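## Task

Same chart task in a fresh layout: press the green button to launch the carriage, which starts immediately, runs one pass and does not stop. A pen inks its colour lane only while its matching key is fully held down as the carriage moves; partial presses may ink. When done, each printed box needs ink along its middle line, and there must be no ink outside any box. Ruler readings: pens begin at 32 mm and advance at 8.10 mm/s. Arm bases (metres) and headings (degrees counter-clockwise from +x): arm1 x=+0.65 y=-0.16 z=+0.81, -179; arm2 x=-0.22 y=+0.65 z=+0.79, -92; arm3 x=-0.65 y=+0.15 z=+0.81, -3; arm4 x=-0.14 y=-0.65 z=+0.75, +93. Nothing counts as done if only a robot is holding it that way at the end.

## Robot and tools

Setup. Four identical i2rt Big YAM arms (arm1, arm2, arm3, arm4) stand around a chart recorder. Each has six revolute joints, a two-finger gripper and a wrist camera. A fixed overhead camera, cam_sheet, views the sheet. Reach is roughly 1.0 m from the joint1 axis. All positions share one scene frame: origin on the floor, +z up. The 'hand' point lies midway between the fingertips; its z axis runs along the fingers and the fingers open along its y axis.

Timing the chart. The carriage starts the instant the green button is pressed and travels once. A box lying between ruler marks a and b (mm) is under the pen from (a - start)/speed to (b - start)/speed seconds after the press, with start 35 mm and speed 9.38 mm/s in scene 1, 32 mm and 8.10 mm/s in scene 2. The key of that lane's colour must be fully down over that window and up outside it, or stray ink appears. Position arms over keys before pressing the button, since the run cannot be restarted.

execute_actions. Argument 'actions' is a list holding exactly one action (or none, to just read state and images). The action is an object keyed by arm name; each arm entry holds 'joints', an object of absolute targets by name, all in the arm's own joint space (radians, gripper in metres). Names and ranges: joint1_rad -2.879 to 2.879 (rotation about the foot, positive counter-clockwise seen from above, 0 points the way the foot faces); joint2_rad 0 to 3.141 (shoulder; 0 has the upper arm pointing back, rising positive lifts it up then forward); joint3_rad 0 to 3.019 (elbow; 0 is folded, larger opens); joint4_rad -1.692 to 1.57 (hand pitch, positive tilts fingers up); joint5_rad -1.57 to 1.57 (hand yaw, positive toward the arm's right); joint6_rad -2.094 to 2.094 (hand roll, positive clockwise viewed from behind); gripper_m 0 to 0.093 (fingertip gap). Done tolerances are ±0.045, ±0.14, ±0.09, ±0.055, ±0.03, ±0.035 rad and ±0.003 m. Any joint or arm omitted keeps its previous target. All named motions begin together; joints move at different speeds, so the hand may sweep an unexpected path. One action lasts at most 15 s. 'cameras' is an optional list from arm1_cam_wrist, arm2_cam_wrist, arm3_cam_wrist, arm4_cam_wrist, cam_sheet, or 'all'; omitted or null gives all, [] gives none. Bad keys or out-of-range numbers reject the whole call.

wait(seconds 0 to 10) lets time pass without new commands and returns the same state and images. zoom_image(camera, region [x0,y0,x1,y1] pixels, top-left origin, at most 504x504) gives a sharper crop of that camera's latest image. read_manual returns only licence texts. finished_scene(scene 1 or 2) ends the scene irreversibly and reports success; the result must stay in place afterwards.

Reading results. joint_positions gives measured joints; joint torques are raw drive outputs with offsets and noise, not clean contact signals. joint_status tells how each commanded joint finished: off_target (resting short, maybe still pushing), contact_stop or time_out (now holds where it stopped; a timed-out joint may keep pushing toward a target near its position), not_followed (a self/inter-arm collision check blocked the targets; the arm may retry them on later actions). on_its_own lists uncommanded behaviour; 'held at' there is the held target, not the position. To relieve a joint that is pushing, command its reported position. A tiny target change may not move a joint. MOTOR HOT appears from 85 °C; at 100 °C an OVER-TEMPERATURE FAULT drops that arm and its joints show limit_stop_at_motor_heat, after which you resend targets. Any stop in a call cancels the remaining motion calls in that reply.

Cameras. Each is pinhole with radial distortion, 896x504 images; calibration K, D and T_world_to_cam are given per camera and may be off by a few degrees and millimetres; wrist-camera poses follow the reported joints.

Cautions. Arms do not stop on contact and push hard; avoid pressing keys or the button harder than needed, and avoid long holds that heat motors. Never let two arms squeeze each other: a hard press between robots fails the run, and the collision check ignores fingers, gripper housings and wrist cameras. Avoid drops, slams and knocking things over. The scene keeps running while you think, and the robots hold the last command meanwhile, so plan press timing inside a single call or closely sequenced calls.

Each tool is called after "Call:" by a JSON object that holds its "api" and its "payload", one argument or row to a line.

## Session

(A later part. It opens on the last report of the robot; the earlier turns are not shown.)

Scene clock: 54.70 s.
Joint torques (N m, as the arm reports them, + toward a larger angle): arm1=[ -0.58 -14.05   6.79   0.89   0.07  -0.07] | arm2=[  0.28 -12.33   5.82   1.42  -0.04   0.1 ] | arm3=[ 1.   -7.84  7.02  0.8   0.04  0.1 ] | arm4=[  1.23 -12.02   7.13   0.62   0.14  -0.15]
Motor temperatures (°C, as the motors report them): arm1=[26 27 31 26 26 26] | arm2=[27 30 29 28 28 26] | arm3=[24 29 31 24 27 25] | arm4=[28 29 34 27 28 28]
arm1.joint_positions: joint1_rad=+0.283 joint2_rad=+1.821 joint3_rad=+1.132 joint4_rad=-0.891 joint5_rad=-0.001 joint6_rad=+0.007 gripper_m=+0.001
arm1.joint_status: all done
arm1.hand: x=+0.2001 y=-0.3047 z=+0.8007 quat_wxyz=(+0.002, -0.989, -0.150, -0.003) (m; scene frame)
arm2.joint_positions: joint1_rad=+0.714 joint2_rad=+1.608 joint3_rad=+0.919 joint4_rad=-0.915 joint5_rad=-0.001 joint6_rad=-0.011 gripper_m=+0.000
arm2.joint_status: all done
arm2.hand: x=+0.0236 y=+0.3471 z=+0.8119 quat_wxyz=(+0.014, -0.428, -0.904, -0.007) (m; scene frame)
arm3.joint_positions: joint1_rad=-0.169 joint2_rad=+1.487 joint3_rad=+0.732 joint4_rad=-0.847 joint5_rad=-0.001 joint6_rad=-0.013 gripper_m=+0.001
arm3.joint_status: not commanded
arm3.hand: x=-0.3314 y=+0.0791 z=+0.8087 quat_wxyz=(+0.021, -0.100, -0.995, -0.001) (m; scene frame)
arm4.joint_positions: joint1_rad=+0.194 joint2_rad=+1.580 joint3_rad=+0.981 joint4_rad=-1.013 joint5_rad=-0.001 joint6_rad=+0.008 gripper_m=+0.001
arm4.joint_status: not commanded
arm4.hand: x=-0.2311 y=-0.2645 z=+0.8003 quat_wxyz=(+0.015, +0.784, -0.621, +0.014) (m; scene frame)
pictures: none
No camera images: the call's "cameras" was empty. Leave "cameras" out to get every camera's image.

Call:
{"api": "execute_actions", "payload": {
  "actions": [
    {"arm4":{"joints":{"joint2_rad":1.78}}}
  ],
  "cameras": ["arm4_cam_wrist"]
}}

Call:
{"api": "execute_actions", "payload": {
  "actions": [
    {"arm4":{"joints":{"joint2_rad":1.36}}}
  ],
  "cameras": []
}}

Call:
{"api": "execute_actions", "payload": {
  "actions": [
    {"arm4":{"joints":{"joint1_rad":0.842}}}
  ],
  "cameras": []
}}

Call:
{"api": "execute_actions", "payload": {
  "actions": [
    {"arm4":{"joints":{"joint2_rad":1.57}}}
  ],
  "cameras": []
}}

Call:
{"api": "wait", "payload": {
  "seconds": 10
}}

Call:
{"api": "wait", "payload": {
  "seconds": 3.4
}}

Call:
{"api": "execute_actions", "payload": {
  "actions": [
    {"arm1":{"joints":{"joint2_rad":2.0}},"arm2":{"joints":{"joint2_rad":1.80}},"arm3":{"joints":{"joint2_rad":1.70}},"arm4":{"joints":{"joint2_rad":1.79}}}
  ],
  "cameras": []
}}

Call:
{"api": "wait", "payload": {
  "seconds": 0.6
}}

Call:
{"api": "execute_actions", "payload": {
  "actions": [
    {"arm1":{"joints":{"joint2_rad":1.80}},"arm2":{"joints":{"joint2_rad":1.59}},"arm3":{"joints":{"joint2_rad":1.48}},"arm4":{"joints":{"joint2_rad":1.56}}}
  ],
  "cameras": []
}}

Call:
{"api": "wait", "payload": {
  "seconds": 5
}}

Call:
{"api": "zoom_image", "payload": {
  "camera": "cam_sheet",
  "region": [340, 210, 500, 350]
}}

Scene clock: 64.37 s.
Joint torques (N m, as the arm reports them, + toward a larger angle): arm1=[ -0.62 -13.77   6.84   0.84   0.07  -0.07] | arm2=[  0.26 -12.34   5.82   1.43  -0.04   0.1 ] | arm3=[ 1.13 -7.72  7.15  0.66 -0.01  0.12] | arm4=[ 1.   -6.04  4.5   0.85  0.12 -0.15]
Motor temperatures (°C, as the motors report them): arm1=[26 27 31 26 26 26] | arm2=[27 30 29 28 28 26] | arm3=[24 29 31 24 27 25] | arm4=[28 29 34 27 28 28]
arm1.joint_positions: joint1_rad=+0.283 joint2_rad=+1.821 joint3_rad=+1.132 joint4_rad=-0.891 joint5_rad=-0.001 joint6_rad=+0.007 gripper_m=+0.001
arm1.joint_status: not commanded
arm1.hand: x=+0.2001 y=-0.3047 z=+0.8007 quat_wxyz=(+0.002, -0.989, -0.150, -0.003) (m; scene frame)
arm2.joint_positions: joint1_rad=+0.714 joint2_rad=+1.608 joint3_rad=+0.919 joint4_rad=-0.915 joint5_rad=-0.001 joint6_rad=-0.011 gripper_m=+0.000
arm2.joint_status: not commanded
arm2.hand: x=+0.0236 y=+0.3471 z=+0.8119 quat_wxyz=(+0.014, -0.428, -0.904, -0.007) (m; scene frame)
arm3.joint_positions: joint1_rad=-0.169 joint2_rad=+1.487 joint3_rad=+0.732 joint4_rad=-0.847 joint5_rad=-0.001 joint6_rad=-0.013 gripper_m=+0.001
arm3.joint_status: not commanded
arm3.hand: x=-0.3314 y=+0.0791 z=+0.8087 quat_wxyz=(+0.021, -0.100, -0.995, -0.001) (m; scene frame)
arm4.joint_positions: joint1_rad=+0.194 joint2_rad=+1.696 joint3_rad=+1.010 joint4_rad=-1.022 joint5_rad=-0.001 joint6_rad=+0.008 gripper_m=+0.001
arm4.joint_status: all done
arm4.hand: x=-0.2311 y=-0.2648 z=+0.7647 quat_wxyz=(+0.044, +0.782, -0.619, +0.052) (m; scene frame)
pictures: arm4_cam_wrist
camera_calibration (this result's frames):
arm4_cam_wrist: T_world_to_cam=[[0.970674, 0.240324, -0.00601902, 0.292357], [0.174754, -0.6882, 0.70416, -0.677383], [0.165084, -0.684562, -0.710016, 0.521352], [0, 0, 0, 1]] pos_world=[-0.251475, -0.179538, 0.848914]
Images, in order (width x height): arm4_cam_wrist 896x504.

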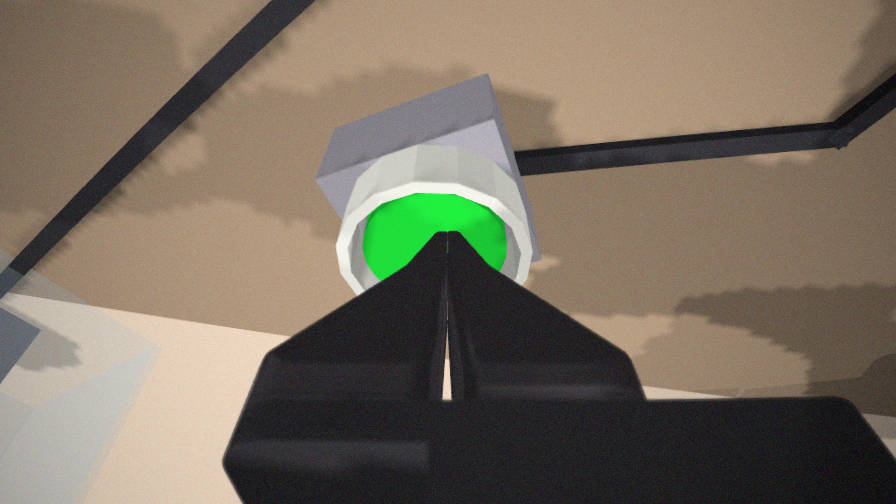

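Scene clock: 65.67 s.
Joint torques (N m, as the arm reports them, + toward a larger angle): arm1=[ -0.64 -13.81   6.82   0.84   0.07  -0.07] | arm2=[  0.28 -12.36   5.83   1.42  -0.04   0.1 ] | arm3=[ 1.4  -7.2   7.02  0.85  0.09  0.11] | arm4=[ 0.96 -7.67  8.43  1.12  0.12 -0.16]
Motor temperatures (°C, as the motors report them): arm1=[26 27 31 26 26 26] | arm2=[27 30 29 28 28 26] | arm3=[24 29 31 24 27 25] | arm4=[28 29 34 27 28 28]
arm1.joint_positions: joint1_rad=+0.283 joint2_rad=+1.821 joint3_rad=+1.132 joint4_rad=-0.891 joint5_rad=-0.001 joint6_rad=+0.007 gripper_m=+0.001
arm1.joint_status: not commanded
arm1.hand: x=+0.2001 y=-0.3047 z=+0.8007 quat_wxyz=(+0.002, -0.989, -0.150, -0.003) (m; scene frame)
arm2.joint_positions: joint1_rad=+0.714 joint2_rad=+1.608 joint3_rad=+0.919 joint4_rad=-0.915 joint5_rad=-0.001 joint6_rad=-0.011 gripper_m=+0.000
arm2.joint_status: not commanded
arm2.hand: x=+0.0236 y=+0.3471 z=+0.8119 quat_wxyz=(+0.014, -0.428, -0.904, -0.007) (m; scene frame)
arm3.joint_positions: joint1_rad=-0.169 joint2_rad=+1.487 joint3_rad=+0.732 joint4_rad=-0.847 joint5_rad=-0.001 joint6_rad=-0.013 gripper_m=+0.001
arm3.joint_status: not commanded
arm3.hand: x=-0.3314 y=+0.0791 z=+0.8087 quat_wxyz=(+0.021, -0.100, -0.995, -0.001) (m; scene frame)
arm4.joint_positions: joint1_rad=+0.194 joint2_rad=+1.343 joint3_rad=+0.982 joint4_rad=-1.014 joint5_rad=-0.001 joint6_rad=+0.008 gripper_m=+0.001
arm4.joint_status: all done
arm4.hand: x=-0.2327 y=-0.2557 z=+0.8912 quat_wxyz=(-0.058, +0.780, -0.618, -0.079) (m; scene frame)
pictures: none
No camera images: the call's "cameras" was empty. Leave "cameras" out to get every camera's image.

Scene clock: 66.90 s.
Joint torques (N m, as the arm reports them, + toward a larger angle): arm1=[ -0.6  -13.82   6.84   0.82   0.07  -0.07] | arm2=[  0.25 -12.35   5.82   1.43  -0.04   0.1 ] | arm3=[ 0.99 -7.81  7.01  0.95  0.08  0.1 ] | arm4=[ 0.79 -7.58  8.32  1.11  0.12 -0.15]
Motor temperatures (°C, as the motors report them): arm1=[26 27 31 26 26 26] | arm2=[27 30 29 28 28 26] | arm3=[24 29 31 24 27 25] | arm4=[28 29 34 27 28 28]
arm1.joint_positions: joint1_rad=+0.283 joint2_rad=+1.821 joint3_rad=+1.132 joint4_rad=-0.891 joint5_rad=-0.001 joint6_rad=+0.007 gripper_m=+0.001
arm1.joint_status: not commanded
arm1.hand: x=+0.2001 y=-0.3047 z=+0.8007 quat_wxyz=(+0.002, -0.989, -0.150, -0.003) (m; scene frame)
arm2.joint_positions: joint1_rad=+0.714 joint2_rad=+1.608 joint3_rad=+0.919 joint4_rad=-0.915 joint5_rad=-0.001 joint6_rad=-0.011 gripper_m=+0.000
arm2.joint_status: not commanded
arm2.hand: x=+0.0236 y=+0.3471 z=+0.8119 quat_wxyz=(+0.014, -0.428, -0.904, -0.007) (m; scene frame)
arm3.joint_positions: joint1_rad=-0.169 joint2_rad=+1.487 joint3_rad=+0.732 joint4_rad=-0.847 joint5_rad=-0.001 joint6_rad=-0.013 gripper_m=+0.001
arm3.joint_status: not commanded
arm3.hand: x=-0.3314 y=+0.0791 z=+0.8087 quat_wxyz=(+0.021, -0.100, -0.995, -0.001) (m; scene frame)
arm4.joint_positions: joint1_rad=+0.844 joint2_rad=+1.343 joint3_rad=+0.982 joint4_rad=-1.014 joint5_rad=-0.001 joint6_rad=+0.008 gripper_m=+0.001
arm4.joint_status: all done
arm4.hand: x=-0.4528 y=-0.3946 z=+0.8924 quat_wxyz=(-0.031, +0.936, -0.337, -0.095) (m; scene frame)
pictures: none
No camera images: the call's "cameras" was empty. Leave "cameras" out to get every camera's image.

Scene clock: 67.87 s.
Joint torques (N m, as the arm reports them, + toward a larger angle): arm1=[ -0.61 -13.82   6.84   0.84   0.07  -0.07] | arm2=[  0.28 -12.34   5.83   1.42  -0.04   0.1 ] | arm3=[ 1.37 -7.74  7.18  0.92  0.07  0.12] | arm4=[  0.72 -12.33   7.12   0.66   0.13  -0.17]
Motor temperatures (°C, as the motors report them): arm1=[26 27 31 26 26 26] | arm2=[27 30 29 28 28 26] | arm3=[24 29 31 24 27 25] | arm4=[28 29 34 27 28 28]
arm1.joint_positions: joint1_rad=+0.283 joint2_rad=+1.821 joint3_rad=+1.132 joint4_rad=-0.891 joint5_rad=-0.001 joint6_rad=+0.007 gripper_m=+0.001
arm1.joint_status: not commanded
arm1.hand: x=+0.2001 y=-0.3047 z=+0.8007 quat_wxyz=(+0.002, -0.989, -0.150, -0.003) (m; scene frame)
arm2.joint_positions: joint1_rad=+0.714 joint2_rad=+1.608 joint3_rad=+0.919 joint4_rad=-0.915 joint5_rad=-0.001 joint6_rad=-0.011 gripper_m=+0.000
arm2.joint_status: not commanded
arm2.hand: x=+0.0236 y=+0.3471 z=+0.8119 quat_wxyz=(+0.014, -0.428, -0.904, -0.007) (m; scene frame)
arm3.joint_positions: joint1_rad=-0.169 joint2_rad=+1.487 joint3_rad=+0.732 joint4_rad=-0.847 joint5_rad=-0.001 joint6_rad=-0.013 gripper_m=+0.001
arm3.joint_status: not commanded
arm3.hand: x=-0.3314 y=+0.0791 z=+0.8087 quat_wxyz=(+0.021, -0.100, -0.995, -0.001) (m; scene frame)
arm4.joint_positions: joint1_rad=+0.844 joint2_rad=+1.580 joint3_rad=+0.982 joint4_rad=-1.014 joint5_rad=-0.001 joint6_rad=+0.008 gripper_m=+0.001
arm4.joint_status: all done
arm4.hand: x=-0.4464 y=-0.4003 z=+0.8017 quat_wxyz=(+0.009, +0.941, -0.338, +0.017) (m; scene frame)
pictures: none
No camera images: the call's "cameras" was empty. Leave "cameras" out to get every camera's image.

Scene clock: 77.87 s.
Joint torques (N m, as the arm reports them, + toward a larger angle): arm1=[ -0.6  -13.82   6.83   0.83   0.07  -0.07] | arm2=[  0.27 -12.37   5.83   1.43  -0.04   0.09] | arm3=[ 1.27 -7.88  7.01  0.92  0.04  0.06] | arm4=[  0.75 -11.82   7.02   0.69   0.12  -0.15]
Motor temperatures (°C, as the motors report them): arm1=[26 27 31 26 26 26] | arm2=[27 30 29 28 28 26] | arm3=[24 29 31 24 27 25] | arm4=[28 29 34 27 28 28]
arm1.joint_positions: joint1_rad=+0.283 joint2_rad=+1.821 joint3_rad=+1.132 joint4_rad=-0.891 joint5_rad=-0.001 joint6_rad=+0.007 gripper_m=+0.001
arm1.joint_status: not commanded
arm1.hand: x=+0.2001 y=-0.3047 z=+0.8007 quat_wxyz=(+0.002, -0.989, -0.150, -0.003) (m; scene frame)
arm2.joint_positions: joint1_rad=+0.714 joint2_rad=+1.608 joint3_rad=+0.919 joint4_rad=-0.915 joint5_rad=-0.001 joint6_rad=-0.011 gripper_m=+0.000
arm2.joint_status: not commanded
arm2.hand: x=+0.0236 y=+0.3471 z=+0.8119 quat_wxyz=(+0.014, -0.428, -0.904, -0.007) (m; scene frame)
arm3.joint_positions: joint1_rad=-0.169 joint2_rad=+1.487 joint3_rad=+0.732 joint4_rad=-0.847 joint5_rad=-0.001 joint6_rad=-0.013 gripper_m=+0.001
arm3.joint_status: not commanded
arm3.hand: x=-0.3314 y=+0.0791 z=+0.8087 quat_wxyz=(+0.021, -0.100, -0.995, -0.001) (m; scene frame)
arm4.joint_positions: joint1_rad=+0.844 joint2_rad=+1.580 joint3_rad=+0.982 joint4_rad=-1.014 joint5_rad=-0.001 joint6_rad=+0.008 gripper_m=+0.001
arm4.joint_status: all done
arm4.hand: x=-0.4464 y=-0.4003 z=+0.8017 quat_wxyz=(+0.009, +0.941, -0.338, +0.017) (m; scene frame)
wait: 10.00 s; at rest by 0.27 s
pictures: arm1_cam_wrist, arm2_cam_wrist, arm3_cam_wrist, arm4_cam_wrist, cam_sheet
camera_calibration (this result's frames):
arm1_cam_wrist: T_world_to_cam=[[-0.298377, 0.954415, 0.00793804, 0.341139], [0.775891, 0.237705, 0.584371, -0.543171], [0.555846, 0.180522, -0.811448, 0.715678], [0, 0, 0, 1]] pos_world=[0.125423, -0.325669, 0.89544]
arm2_cam_wrist: T_world_to_cam=[[-0.780075, -0.625612, 0.00961505, 0.228192], [-0.493436, 0.624568, 0.60534, -0.687605], [-0.384713, 0.467466, -0.795909, 0.614763], [0, 0, 0, 1]] pos_world=[0.0752256, 0.284835, 0.903336]
arm3_cam_wrist: T_world_to_cam=[[-0.213119, -0.977001, 0.00696532, -0.00338926], [-0.765227, 0.171347, 0.620539, -0.767072], [-0.607461, 0.126918, -0.784145, 0.545514], [0, 0, 0, 1]] pos_world=[-0.256328, 0.0588885, 0.903784]
arm4_cam_wrist: T_world_to_cam=[[0.62722, 0.778829, -0.00446961, 0.595116], [0.606371, -0.484716, 0.630369, -0.425772], [0.488783, -0.39809, -0.776283, 0.802585], [0, 0, 0, 1]] pos_world=[-0.507383, -0.350371, 0.894086]
Images, in order (width x height): arm1_cam_wrist 896x504, arm2_cam_wrist 896x504, arm3_cam_wrist 896x504, arm4_cam_wrist 896x504, cam_sheet 896x504.

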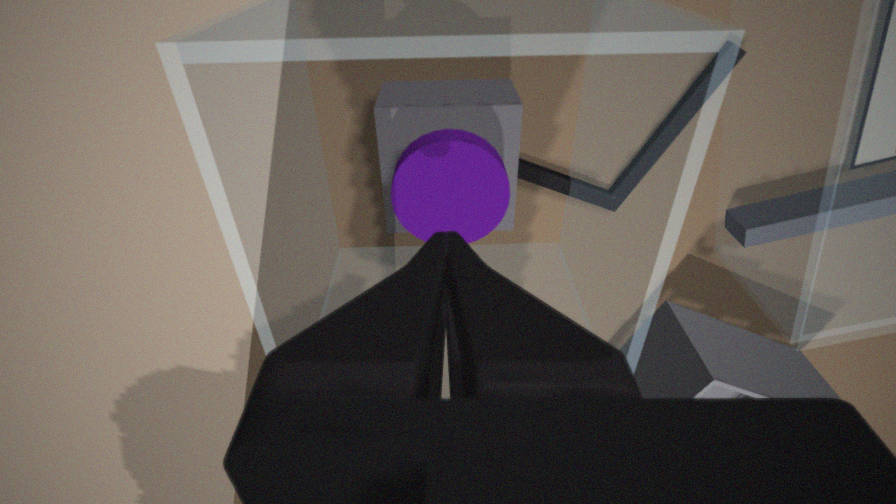

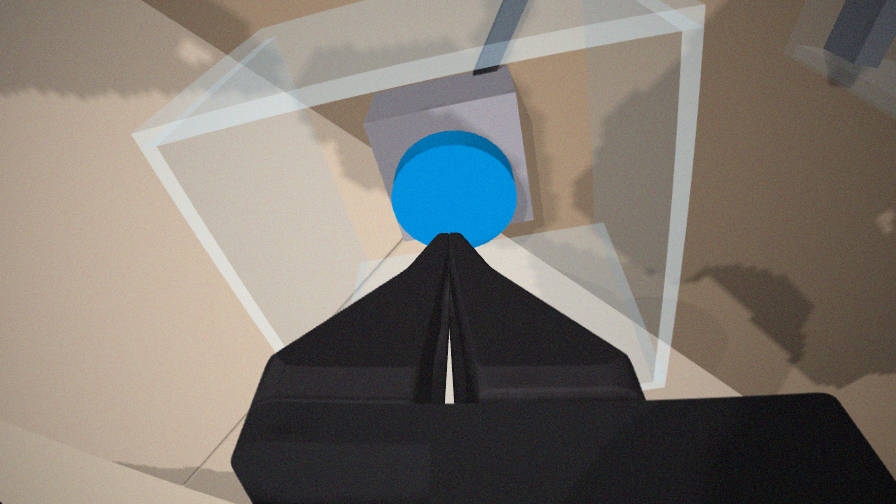

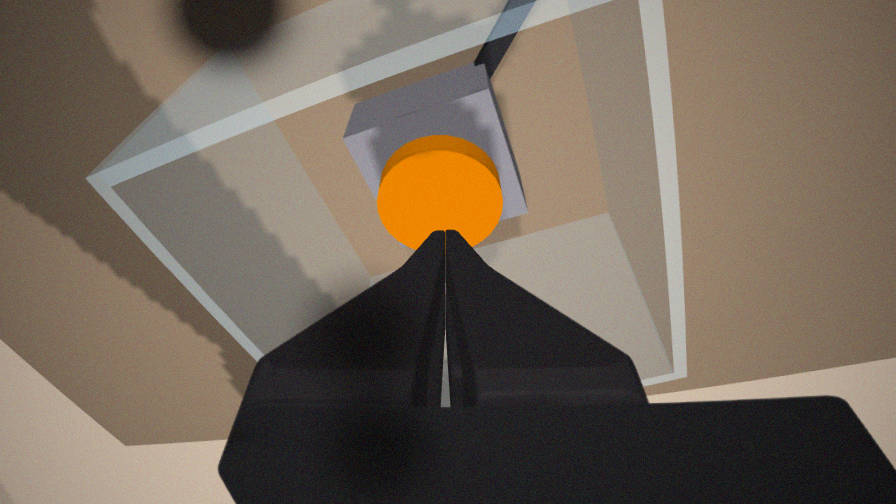

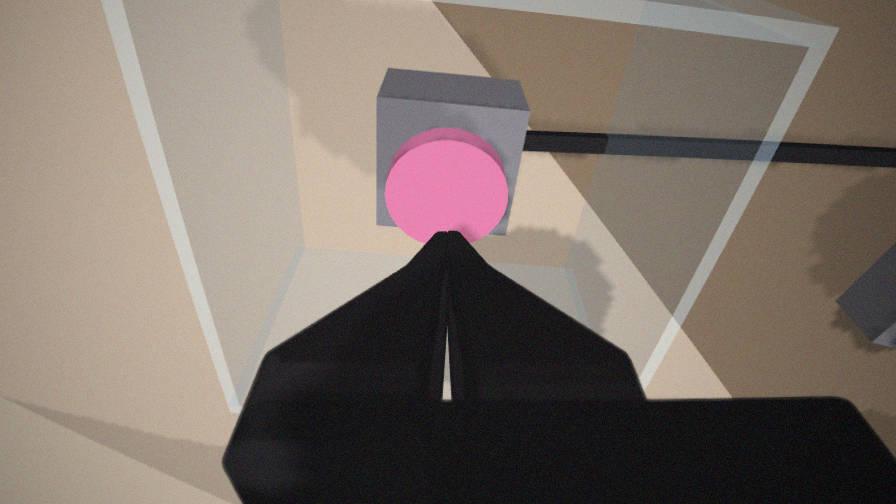

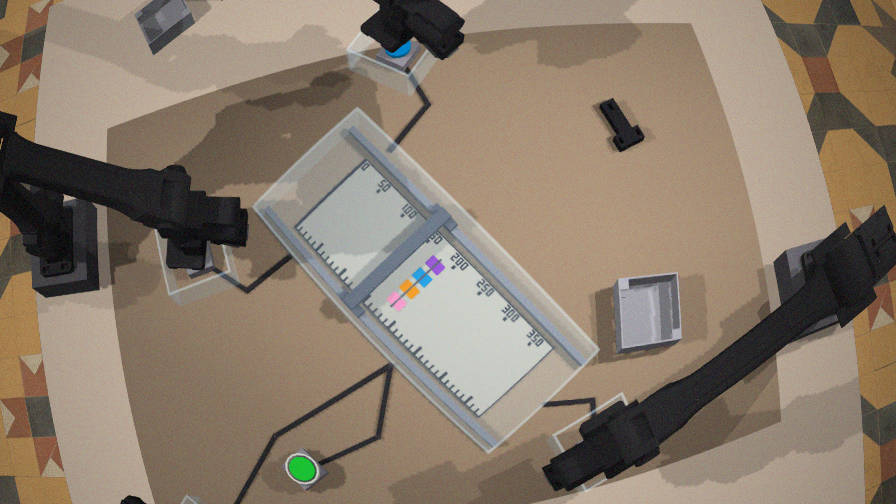

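Scene clock: 81.27 s.
Joint torques (N m, as the arm reports them, + toward a larger angle): arm1=[ -0.6  -13.82   6.84   0.83   0.07  -0.07] | arm2=[  0.27 -12.36   5.83   1.41  -0.04   0.09] | arm3=[ 1.39 -7.65  7.21  1.05  0.05  0.11] | arm4=[  0.84 -11.76   7.06   0.7    0.13  -0.16]
Motor temperatures (°C, as the motors report them): arm1=[26 27 31 26 26 26] | arm2=[27 30 29 28 28 26] | arm3=[24 29 31 24 27 25] | arm4=[28 29 34 27 28 28]
arm1.joint_positions: joint1_rad=+0.283 joint2_rad=+1.821 joint3_rad=+1.132 joint4_rad=-0.891 joint5_rad=-0.001 joint6_rad=+0.007 gripper_m=+0.001
arm1.joint_status: not commanded
arm1.hand: x=+0.2001 y=-0.3047 z=+0.8007 quat_wxyz=(+0.002, -0.989, -0.150, -0.003) (m; scene frame)
arm2.joint_positions: joint1_rad=+0.714 joint2_rad=+1.608 joint3_rad=+0.919 joint4_rad=-0.915 joint5_rad=-0.001 joint6_rad=-0.011 gripper_m=+0.000
arm2.joint_status: not commanded
arm2.hand: x=+0.0236 y=+0.3471 z=+0.8119 quat_wxyz=(+0.014, -0.428, -0.904, -0.007) (m; scene frame)
arm3.joint_positions: joint1_rad=-0.169 joint2_rad=+1.487 joint3_rad=+0.732 joint4_rad=-0.847 joint5_rad=-0.001 joint6_rad=-0.013 gripper_m=+0.001
arm3.joint_status: not commanded
arm3.hand: x=-0.3314 y=+0.0791 z=+0.8087 quat_wxyz=(+0.021, -0.100, -0.995, -0.001) (m; scene frame)
arm4.joint_positions: joint1_rad=+0.844 joint2_rad=+1.580 joint3_rad=+0.982 joint4_rad=-1.014 joint5_rad=-0.001 joint6_rad=+0.008 gripper_m=+0.001
arm4.joint_status: all done
arm4.hand: x=-0.4464 y=-0.4003 z=+0.8017 quat_wxyz=(+0.009, +0.941, -0.338, +0.017) (m; scene frame)
wait: 3.40 s; at rest by 0.27 s
pictures: arm1_cam_wrist, arm2_cam_wrist, arm3_cam_wrist, arm4_cam_wrist, cam_sheet
camera_calibration (this result's frames):
arm1_cam_wrist: T_world_to_cam=[[-0.298377, 0.954415, 0.00793804, 0.341139], [0.775891, 0.237705, 0.584371, -0.543171], [0.555846, 0.180522, -0.811448, 0.715678], [0, 0, 0, 1]] pos_world=[0.125423, -0.325669, 0.89544]
arm2_cam_wrist: T_world_to_cam=[[-0.780075, -0.625612, 0.00961505, 0.228192], [-0.493436, 0.624568, 0.60534, -0.687605], [-0.384713, 0.467466, -0.795909, 0.614763], [0, 0, 0, 1]] pos_world=[0.0752256, 0.284835, 0.903336]
arm3_cam_wrist: T_world_to_cam=[[-0.213119, -0.977001, 0.00696532, -0.00338926], [-0.765227, 0.171347, 0.620539, -0.767072], [-0.607461, 0.126918, -0.784145, 0.545514], [0, 0, 0, 1]] pos_world=[-0.256328, 0.0588885, 0.903784]
arm4_cam_wrist: T_world_to_cam=[[0.62722, 0.778829, -0.00446961, 0.595116], [0.606371, -0.484716, 0.630369, -0.425772], [0.488783, -0.39809, -0.776283, 0.802585], [0, 0, 0, 1]] pos_world=[-0.507383, -0.350371, 0.894086]
Images, in order (width x height): arm1_cam_wrist 896x504, arm2_cam_wrist 896x504, arm3_cam_wrist 896x504, arm4_cam_wrist 896x504, cam_sheet 896x504.

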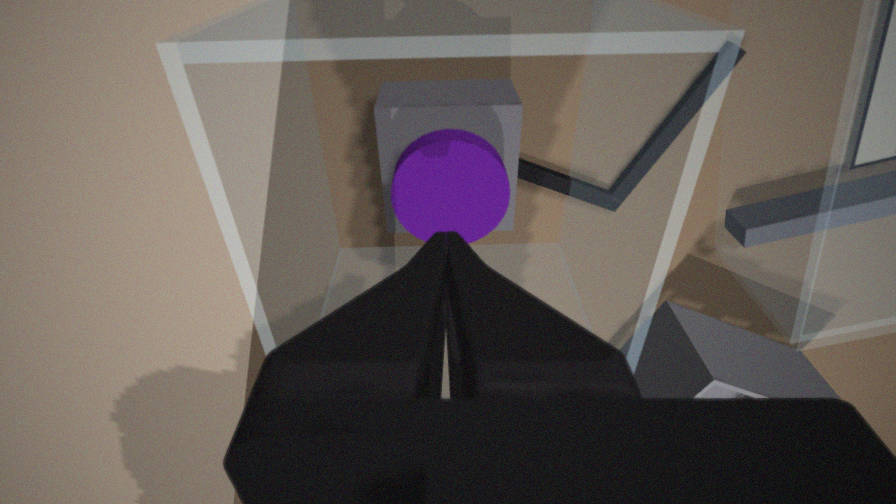

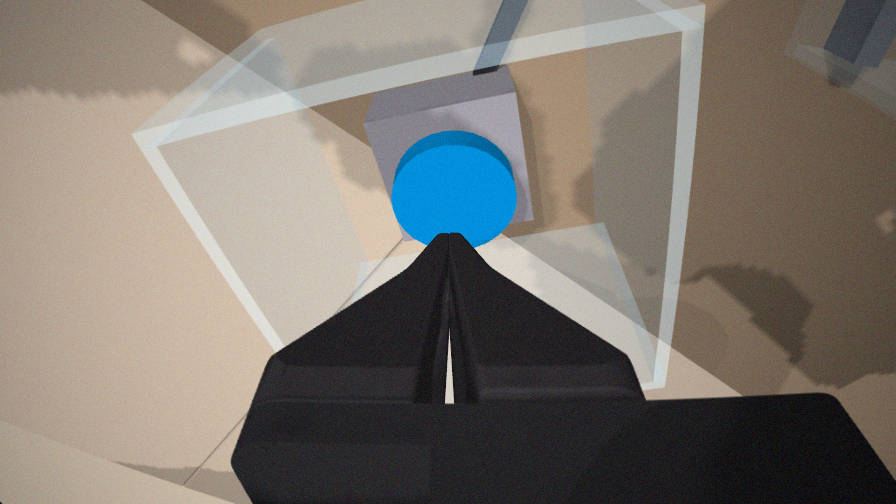

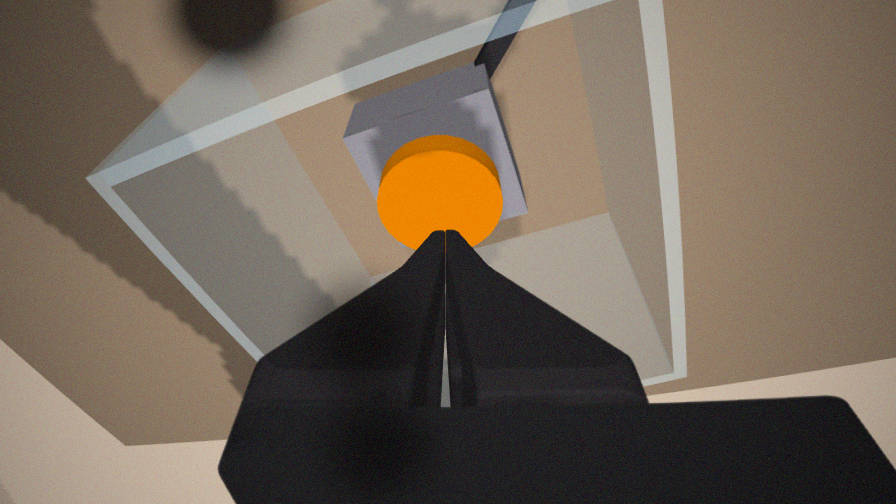

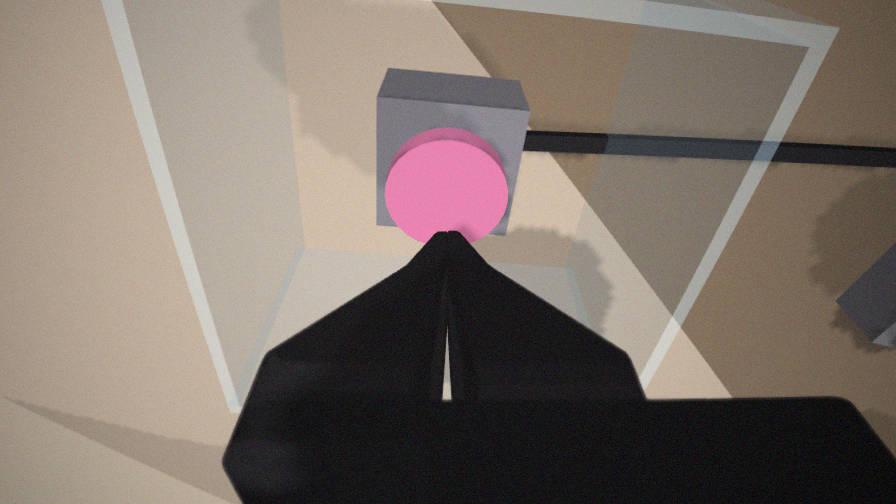

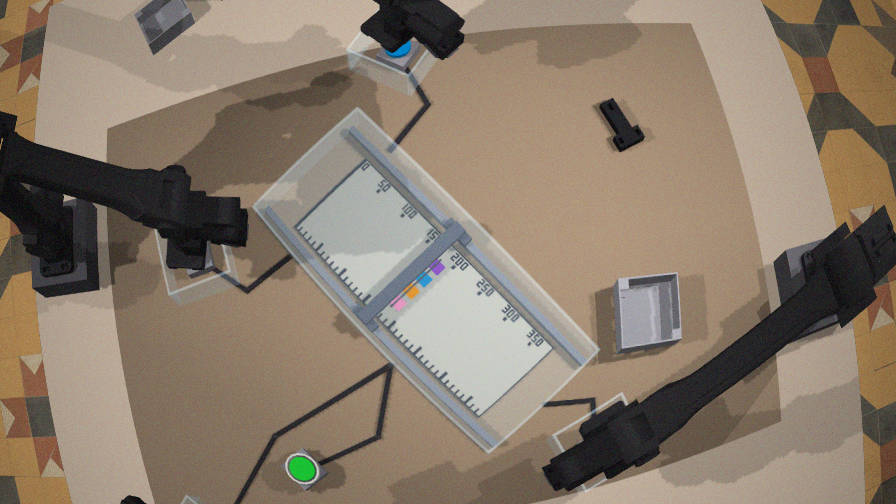

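Scene clock: 82.10 s.
Joint torques (N m, as the arm reports them, + toward a larger angle): arm1=[-0.62 -7.2   4.9   0.67  0.07 -0.07] | arm2=[ 0.28 -5.65  3.8   1.54 -0.04  0.1 ] | arm3=[ 1.68 -2.75  4.35  0.9   0.06  0.08] | arm4=[ 0.81 -5.55  4.38  0.99  0.12 -0.15]
Motor temperatures (°C, as the motors report them): arm1=[26 27 31 26 26 26] | arm2=[27 30 29 28 28 26] | arm3=[24 29 31 24 27 25] | arm4=[28 29 34 27 28 28]
arm1.joint_positions: joint1_rad=+0.283 joint2_rad=+1.913 joint3_rad=+1.149 joint4_rad=-0.890 joint5_rad=-0.001 joint6_rad=+0.007 gripper_m=+0.001
arm1.joint_status: all done
arm1.hand: x=+0.2056 y=-0.3028 z=+0.7641 quat_wxyz=(+0.008, -0.988, -0.149, -0.040) (m; scene frame)
arm2.joint_positions: joint1_rad=+0.714 joint2_rad=+1.713 joint3_rad=+0.940 joint4_rad=-0.922 joint5_rad=-0.001 joint6_rad=-0.010 gripper_m=+0.000
arm2.joint_status: all done
arm2.hand: x=+0.0204 y=+0.3510 z=+0.7788 quat_wxyz=(+0.055, -0.428, -0.902, -0.027) (m; scene frame)
arm3.joint_positions: joint1_rad=-0.169 joint2_rad=+1.621 joint3_rad=+0.749 joint4_rad=-0.857 joint5_rad=-0.001 joint6_rad=-0.013 gripper_m=+0.001
arm3.joint_status: all done
arm3.hand: x=-0.3440 y=+0.0817 z=+0.7731 quat_wxyz=(+0.083, -0.099, -0.991, -0.009) (m; scene frame)
arm4.joint_positions: joint1_rad=+0.844 joint2_rad=+1.695 joint3_rad=+1.013 joint4_rad=-1.024 joint5_rad=-0.001 joint6_rad=+0.008 gripper_m=+0.001
arm4.joint_status: all done
arm4.hand: x=-0.4470 y=-0.4000 z=+0.7670 quat_wxyz=(+0.024, +0.939, -0.337, +0.062) (m; scene frame)
pictures: none
No camera images: the call's "cameras" was empty. Leave "cameras" out to get every camera's image.

Scene clock: 82.70 s.
Joint torques (N m, as the arm reports them, + toward a larger angle): arm1=[-0.58 -7.2   4.91  0.66  0.07 -0.07] | arm2=[ 0.33 -5.65  3.8   1.54 -0.04  0.1 ] | arm3=[ 0.65 -2.38  4.68  1.02  0.03  0.12] | arm4=[ 0.69 -5.26  4.37  0.99  0.12 -0.16]
Motor temperatures (°C, as the motors report them): arm1=[26 27 31 26 26 26] | arm2=[27 30 29 28 28 26] | arm3=[24 29 31 24 27 25] | arm4=[28 29 34 27 28 28]
arm1.joint_positions: joint1_rad=+0.283 joint2_rad=+1.913 joint3_rad=+1.149 joint4_rad=-0.890 joint5_rad=-0.001 joint6_rad=+0.007 gripper_m=+0.001
arm1.joint_status: all done
arm1.hand: x=+0.2056 y=-0.3028 z=+0.7641 quat_wxyz=(+0.008, -0.988, -0.149, -0.040) (m; scene frame)
arm2.joint_positions: joint1_rad=+0.714 joint2_rad=+1.713 joint3_rad=+0.940 joint4_rad=-0.922 joint5_rad=-0.001 joint6_rad=-0.010 gripper_m=+0.000
arm2.joint_status: all done
arm2.hand: x=+0.0204 y=+0.3510 z=+0.7788 quat_wxyz=(+0.055, -0.428, -0.902, -0.027) (m; scene frame)
arm3.joint_positions: joint1_rad=-0.169 joint2_rad=+1.621 joint3_rad=+0.749 joint4_rad=-0.857 joint5_rad=-0.001 joint6_rad=-0.013 gripper_m=+0.001
arm3.joint_status: all done
arm3.hand: x=-0.3440 y=+0.0817 z=+0.7731 quat_wxyz=(+0.083, -0.099, -0.991, -0.009) (m; scene frame)
arm4.joint_positions: joint1_rad=+0.844 joint2_rad=+1.695 joint3_rad=+1.013 joint4_rad=-1.024 joint5_rad=-0.001 joint6_rad=+0.008 gripper_m=+0.001
arm4.joint_status: all done
arm4.hand: x=-0.4470 y=-0.4000 z=+0.7670 quat_wxyz=(+0.024, +0.939, -0.337, +0.062) (m; scene frame)
wait: 0.60 s; at rest by 0.27 s
pictures: arm1_cam_wrist, arm2_cam_wrist, arm3_cam_wrist, arm4_cam_wrist, cam_sheet
camera_calibration (this result's frames):
arm1_cam_wrist: T_world_to_cam=[[-0.298641, 0.95433, 0.0082261, 0.341055], [0.732428, 0.223658, 0.64306, -0.566704], [0.611852, 0.198069, -0.765771, 0.641496], [0, 0, 0, 1]] pos_world=[0.124422, -0.325792, 0.852859]
arm2_cam_wrist: T_world_to_cam=[[-0.7798, -0.625956, 0.00956724, 0.228645], [-0.456474, 0.57899, 0.675575, -0.711], [-0.428419, 0.522446, -0.737229, 0.521288], [0, 0, 0, 1]] pos_world=[0.0770735, 0.282439, 0.862455]
arm3_cam_wrist: T_world_to_cam=[[-0.212589, -0.977116, 0.00713962, -0.00320389], [-0.68269, 0.153751, 0.714349, -0.797742], [-0.699099, 0.146988, -0.699753, 0.41119], [0, 0, 0, 1]] pos_world=[-0.257829, 0.0590828, 0.85762]
arm4_cam_wrist: T_world_to_cam=[[0.627267, 0.778789, -0.00485912, 0.595402], [0.557424, -0.444596, 0.701152, -0.463568], [0.543889, -0.442518, -0.712996, 0.734453], [0, 0, 0, 1]] pos_world=[-0.514533, -0.344785, 0.851586]
Images, in order (width x height): arm1_cam_wrist 896x504, arm2_cam_wrist 896x504, arm3_cam_wrist 896x504, arm4_cam_wrist 896x504, cam_sheet 896x504.

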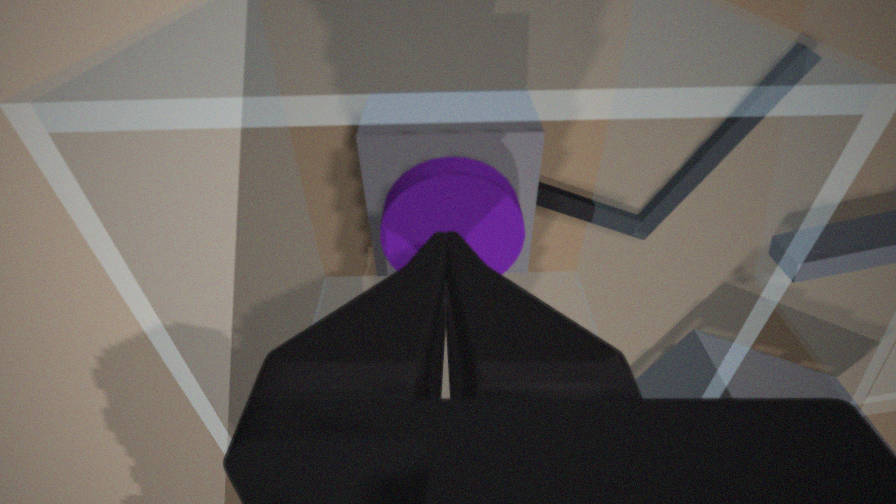

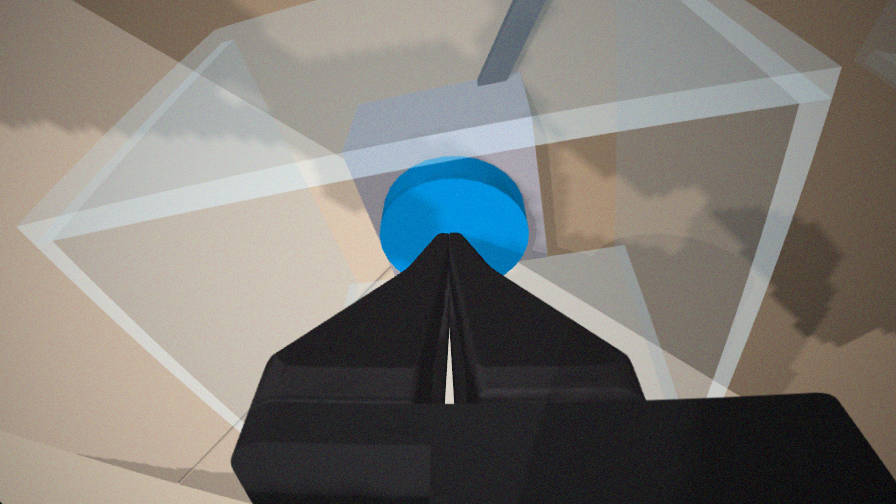

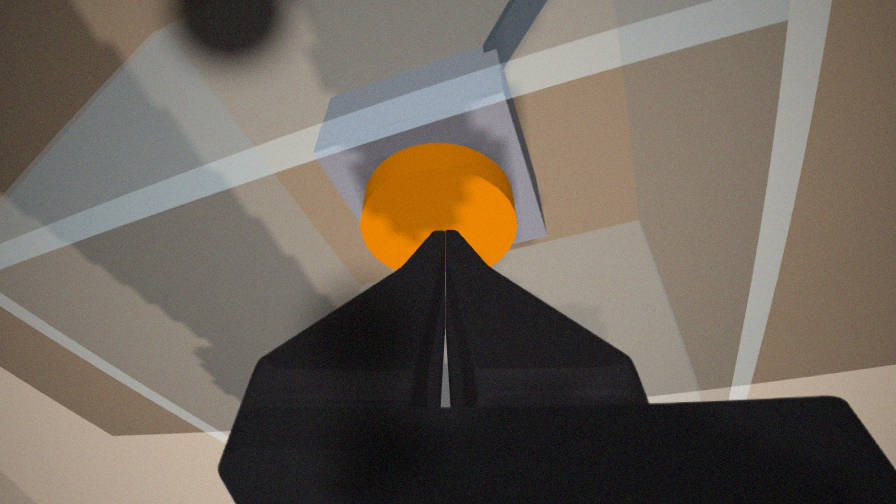

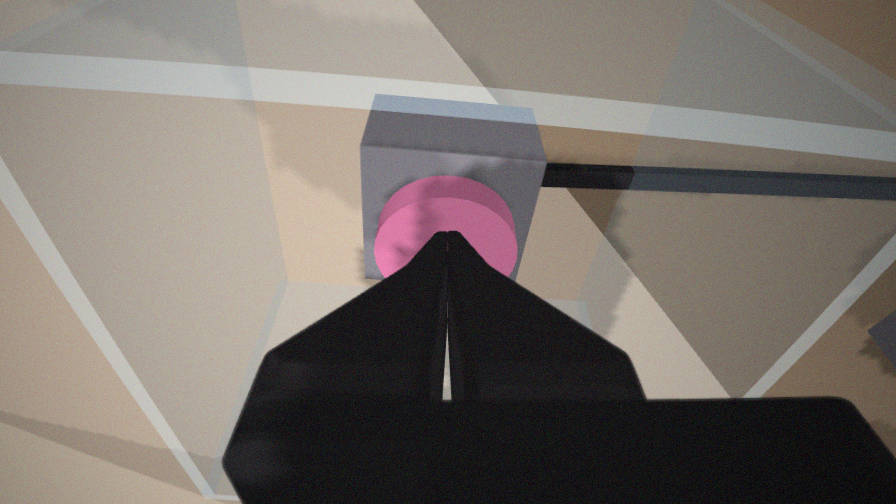

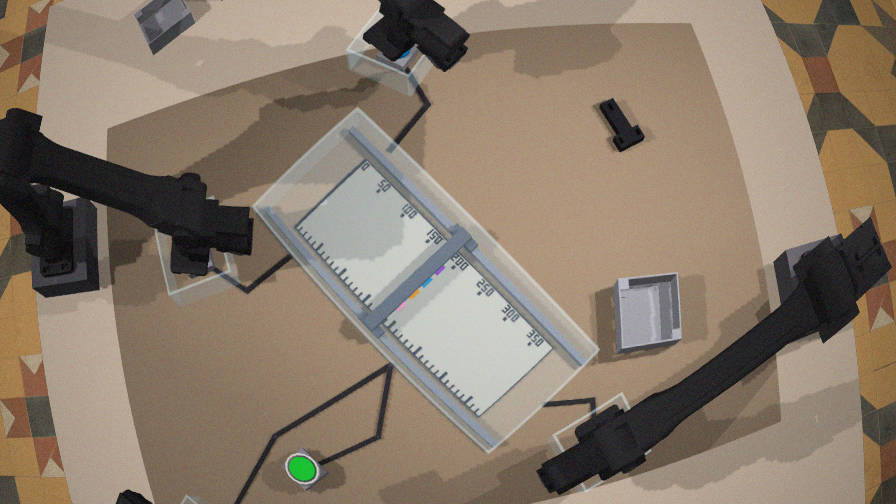

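Scene clock: 83.80 s.
Joint torques (N m, as the arm reports them, + toward a larger angle): arm1=[ -0.62 -13.41   7.09   0.75   0.07  -0.07] | arm2=[  0.26 -12.     5.99   1.41  -0.04   0.1 ] | arm3=[ 1.22 -7.35  7.2   0.87  0.03  0.14] | arm4=[  0.69 -10.72   6.86   0.77   0.13  -0.16]
Motor temperatures (°C, as the motors report them): arm1=[26 27 31 26 26 26] | arm2=[27 30 29 28 28 26] | arm3=[24 29 31 24 27 25] | arm4=[28 29 34 27 28 28]
arm1.joint_positions: joint1_rad=+0.283 joint2_rad=+1.803 joint3_rad=+1.130 joint4_rad=-0.888 joint5_rad=-0.001 joint6_rad=+0.007 gripper_m=+0.001
arm1.joint_status: all done
arm1.hand: x=+0.1979 y=-0.3054 z=+0.8085 quat_wxyz=(+0.001, -0.989, -0.150, +0.006) (m; scene frame)
arm2.joint_positions: joint1_rad=+0.714 joint2_rad=+1.590 joint3_rad=+0.919 joint4_rad=-0.914 joint5_rad=-0.001 joint6_rad=-0.010 gripper_m=+0.000
arm2.joint_status: all done
arm2.hand: x=+0.0248 y=+0.3456 z=+0.8183 quat_wxyz=(+0.005, -0.428, -0.904, -0.003) (m; scene frame)
arm3.joint_positions: joint1_rad=-0.169 joint2_rad=+1.476 joint3_rad=+0.732 joint4_rad=-0.847 joint5_rad=-0.001 joint6_rad=-0.013 gripper_m=+0.001
arm3.joint_status: all done
arm3.hand: x=-0.3300 y=+0.0788 z=+0.8121 quat_wxyz=(+0.015, -0.100, -0.995, -0.001) (m; scene frame)
arm4.joint_positions: joint1_rad=+0.844 joint2_rad=+1.551 joint3_rad=+0.989 joint4_rad=-1.015 joint5_rad=-0.001 joint6_rad=+0.008 gripper_m=+0.001
arm4.joint_status: all done
arm4.hand: x=-0.4504 y=-0.3970 z=+0.8148 quat_wxyz=(+0.003, +0.941, -0.338, +0.000) (m; scene frame)
pictures: none
No camera images: the call's "cameras" was empty. Leave "cameras" out to get every camera's image.

Scene clock: 88.80 s.
Joint torques (N m, as the arm reports them, + toward a larger angle): arm1=[ -0.64 -13.41   7.08   0.77   0.07  -0.07] | arm2=[  0.26 -11.97   6.02   1.41  -0.04   0.09] | arm3=[ 1.08 -7.87  7.21  0.84  0.04  0.13] | arm4=[  0.83 -10.36   6.79   0.79   0.11  -0.14]
Motor temperatures (°C, as the motors report them): arm1=[26 27 31 26 26 26] | arm2=[27 30 29 28 28 26] | arm3=[24 29 31 24 27 25] | arm4=[28 29 34 27 28 28]
arm1.joint_positions: joint1_rad=+0.283 joint2_rad=+1.803 joint3_rad=+1.130 joint4_rad=-0.888 joint5_rad=-0.001 joint6_rad=+0.007 gripper_m=+0.001
arm1.joint_status: all done
arm1.hand: x=+0.1979 y=-0.3054 z=+0.8085 quat_wxyz=(+0.001, -0.989, -0.150, +0.006) (m; scene frame)
arm2.joint_positions: joint1_rad=+0.714 joint2_rad=+1.590 joint3_rad=+0.919 joint4_rad=-0.914 joint5_rad=-0.001 joint6_rad=-0.010 gripper_m=+0.000
arm2.joint_status: all done
arm2.hand: x=+0.0248 y=+0.3456 z=+0.8183 quat_wxyz=(+0.005, -0.428, -0.904, -0.003) (m; scene frame)
arm3.joint_positions: joint1_rad=-0.169 joint2_rad=+1.476 joint3_rad=+0.732 joint4_rad=-0.847 joint5_rad=-0.001 joint6_rad=-0.013 gripper_m=+0.001
arm3.joint_status: all done
arm3.hand: x=-0.3300 y=+0.0788 z=+0.8121 quat_wxyz=(+0.015, -0.100, -0.995, -0.001) (m; scene frame)
arm4.joint_positions: joint1_rad=+0.844 joint2_rad=+1.551 joint3_rad=+0.989 joint4_rad=-1.015 joint5_rad=-0.001 joint6_rad=+0.008 gripper_m=+0.001
arm4.joint_status: all done
arm4.hand: x=-0.4504 y=-0.3970 z=+0.8148 quat_wxyz=(+0.003, +0.941, -0.338, +0.000) (m; scene frame)
wait: 5.00 s; at rest by 0.27 s
pictures: arm1_cam_wrist, arm2_cam_wrist, arm3_cam_wrist, arm4_cam_wrist, cam_sheet
camera_calibration (this result's frames):
arm1_cam_wrist: T_world_to_cam=[[-0.298311, 0.954436, 0.00785936, 0.341177], [0.786561, 0.24116, 0.568475, -0.534039], [0.540677, 0.175764, -0.822663, 0.734049], [0, 0, 0, 1]] pos_world=[0.124948, -0.325862, 0.904781]
arm2_cam_wrist: T_world_to_cam=[[-0.780419, -0.625183, 0.00962966, 0.227982], [-0.500186, 0.633477, 0.590357, -0.680578], [-0.375181, 0.455909, -0.807085, 0.633941], [0, 0, 0, 1]] pos_world=[0.0753488, 0.284641, 0.911232]
arm3_cam_wrist: T_world_to_cam=[[-0.213164, -0.976992, 0.00694681, -0.00340187], [-0.771894, 0.172765, 0.611826, -0.763313], [-0.598949, 0.125057, -0.790962, 0.557522], [0, 0, 0, 1]] pos_world=[-0.255995, 0.0588285, 0.908017]
arm4_cam_wrist: T_world_to_cam=[[0.62721, 0.778838, -0.00432448, 0.594981], [0.6231, -0.498445, 0.602742, -0.405394], [0.467283, -0.380741, -0.797924, 0.830938], [0, 0, 0, 1]] pos_world=[-0.508861, -0.349089, 0.909947]
Images, in order (width x height): arm1_cam_wrist 896x504, arm2_cam_wrist 896x504, arm3_cam_wrist 896x504, arm4_cam_wrist 896x504, cam_sheet 896x504.

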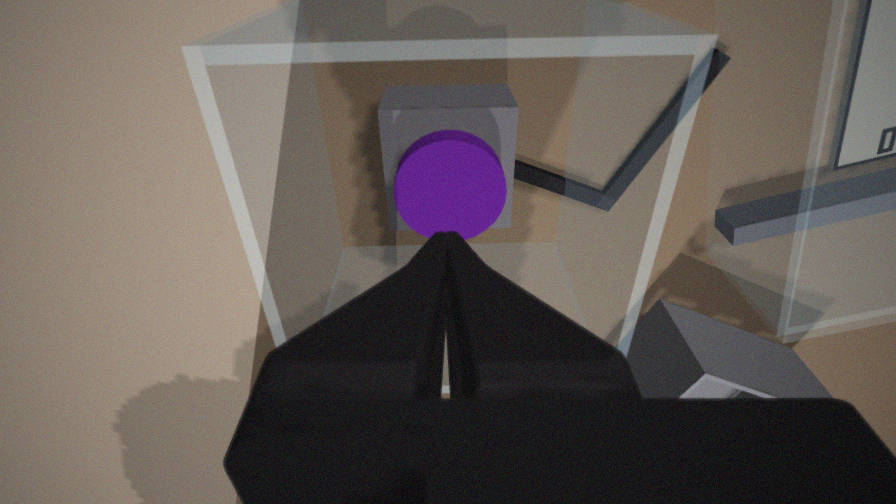

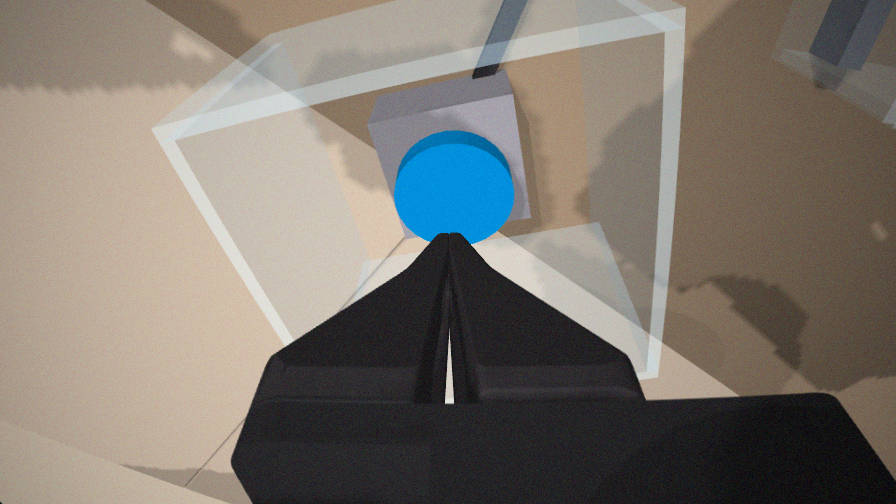

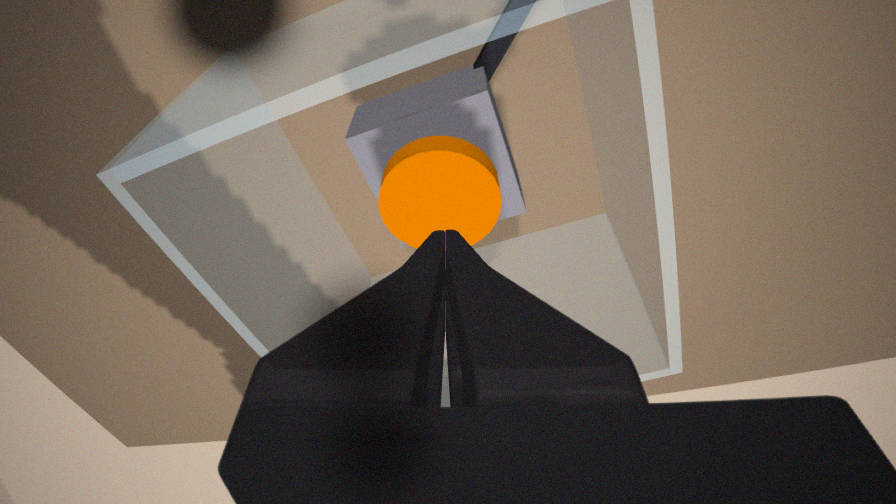

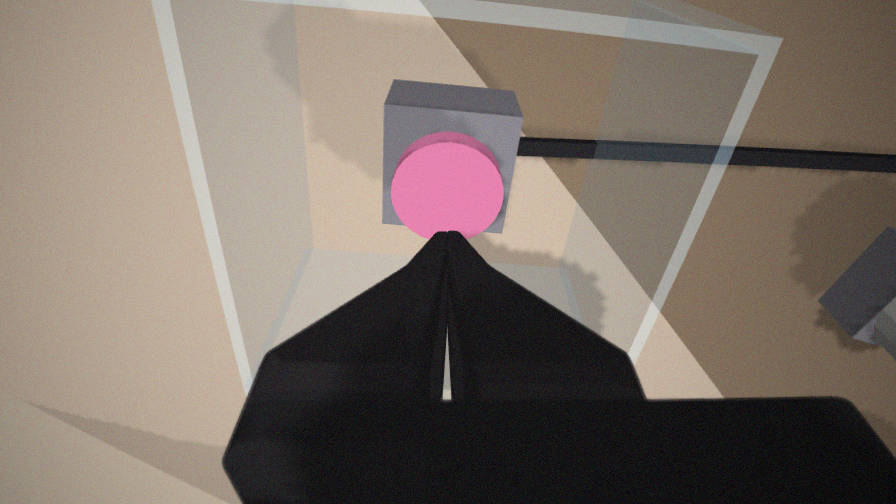

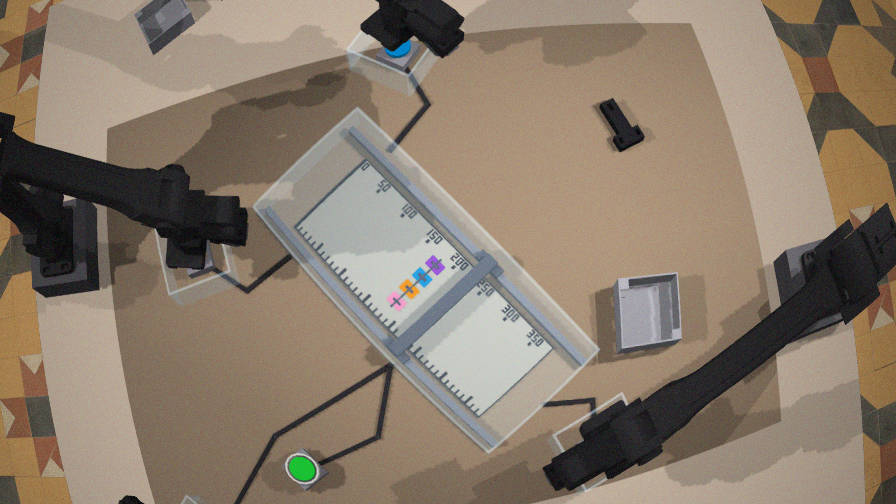

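Region (340, 210, 500, 350) of cam_sheet's 896x504 image, scaled by 3.150, with more detail than that image has; it fills the top 441 rows of this view, and the rest is white.

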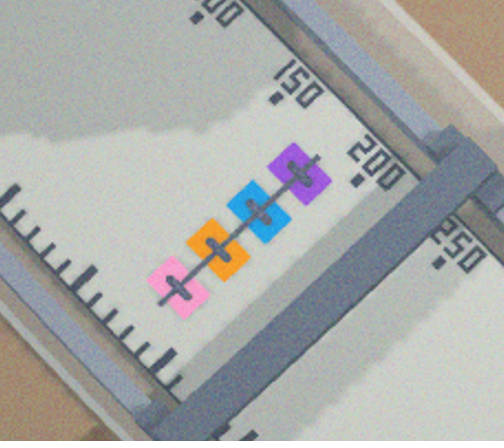

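Call:
{"api": "finished_scene", "payload": {
  "scene": 2
}}

The scene is finished: the task was done.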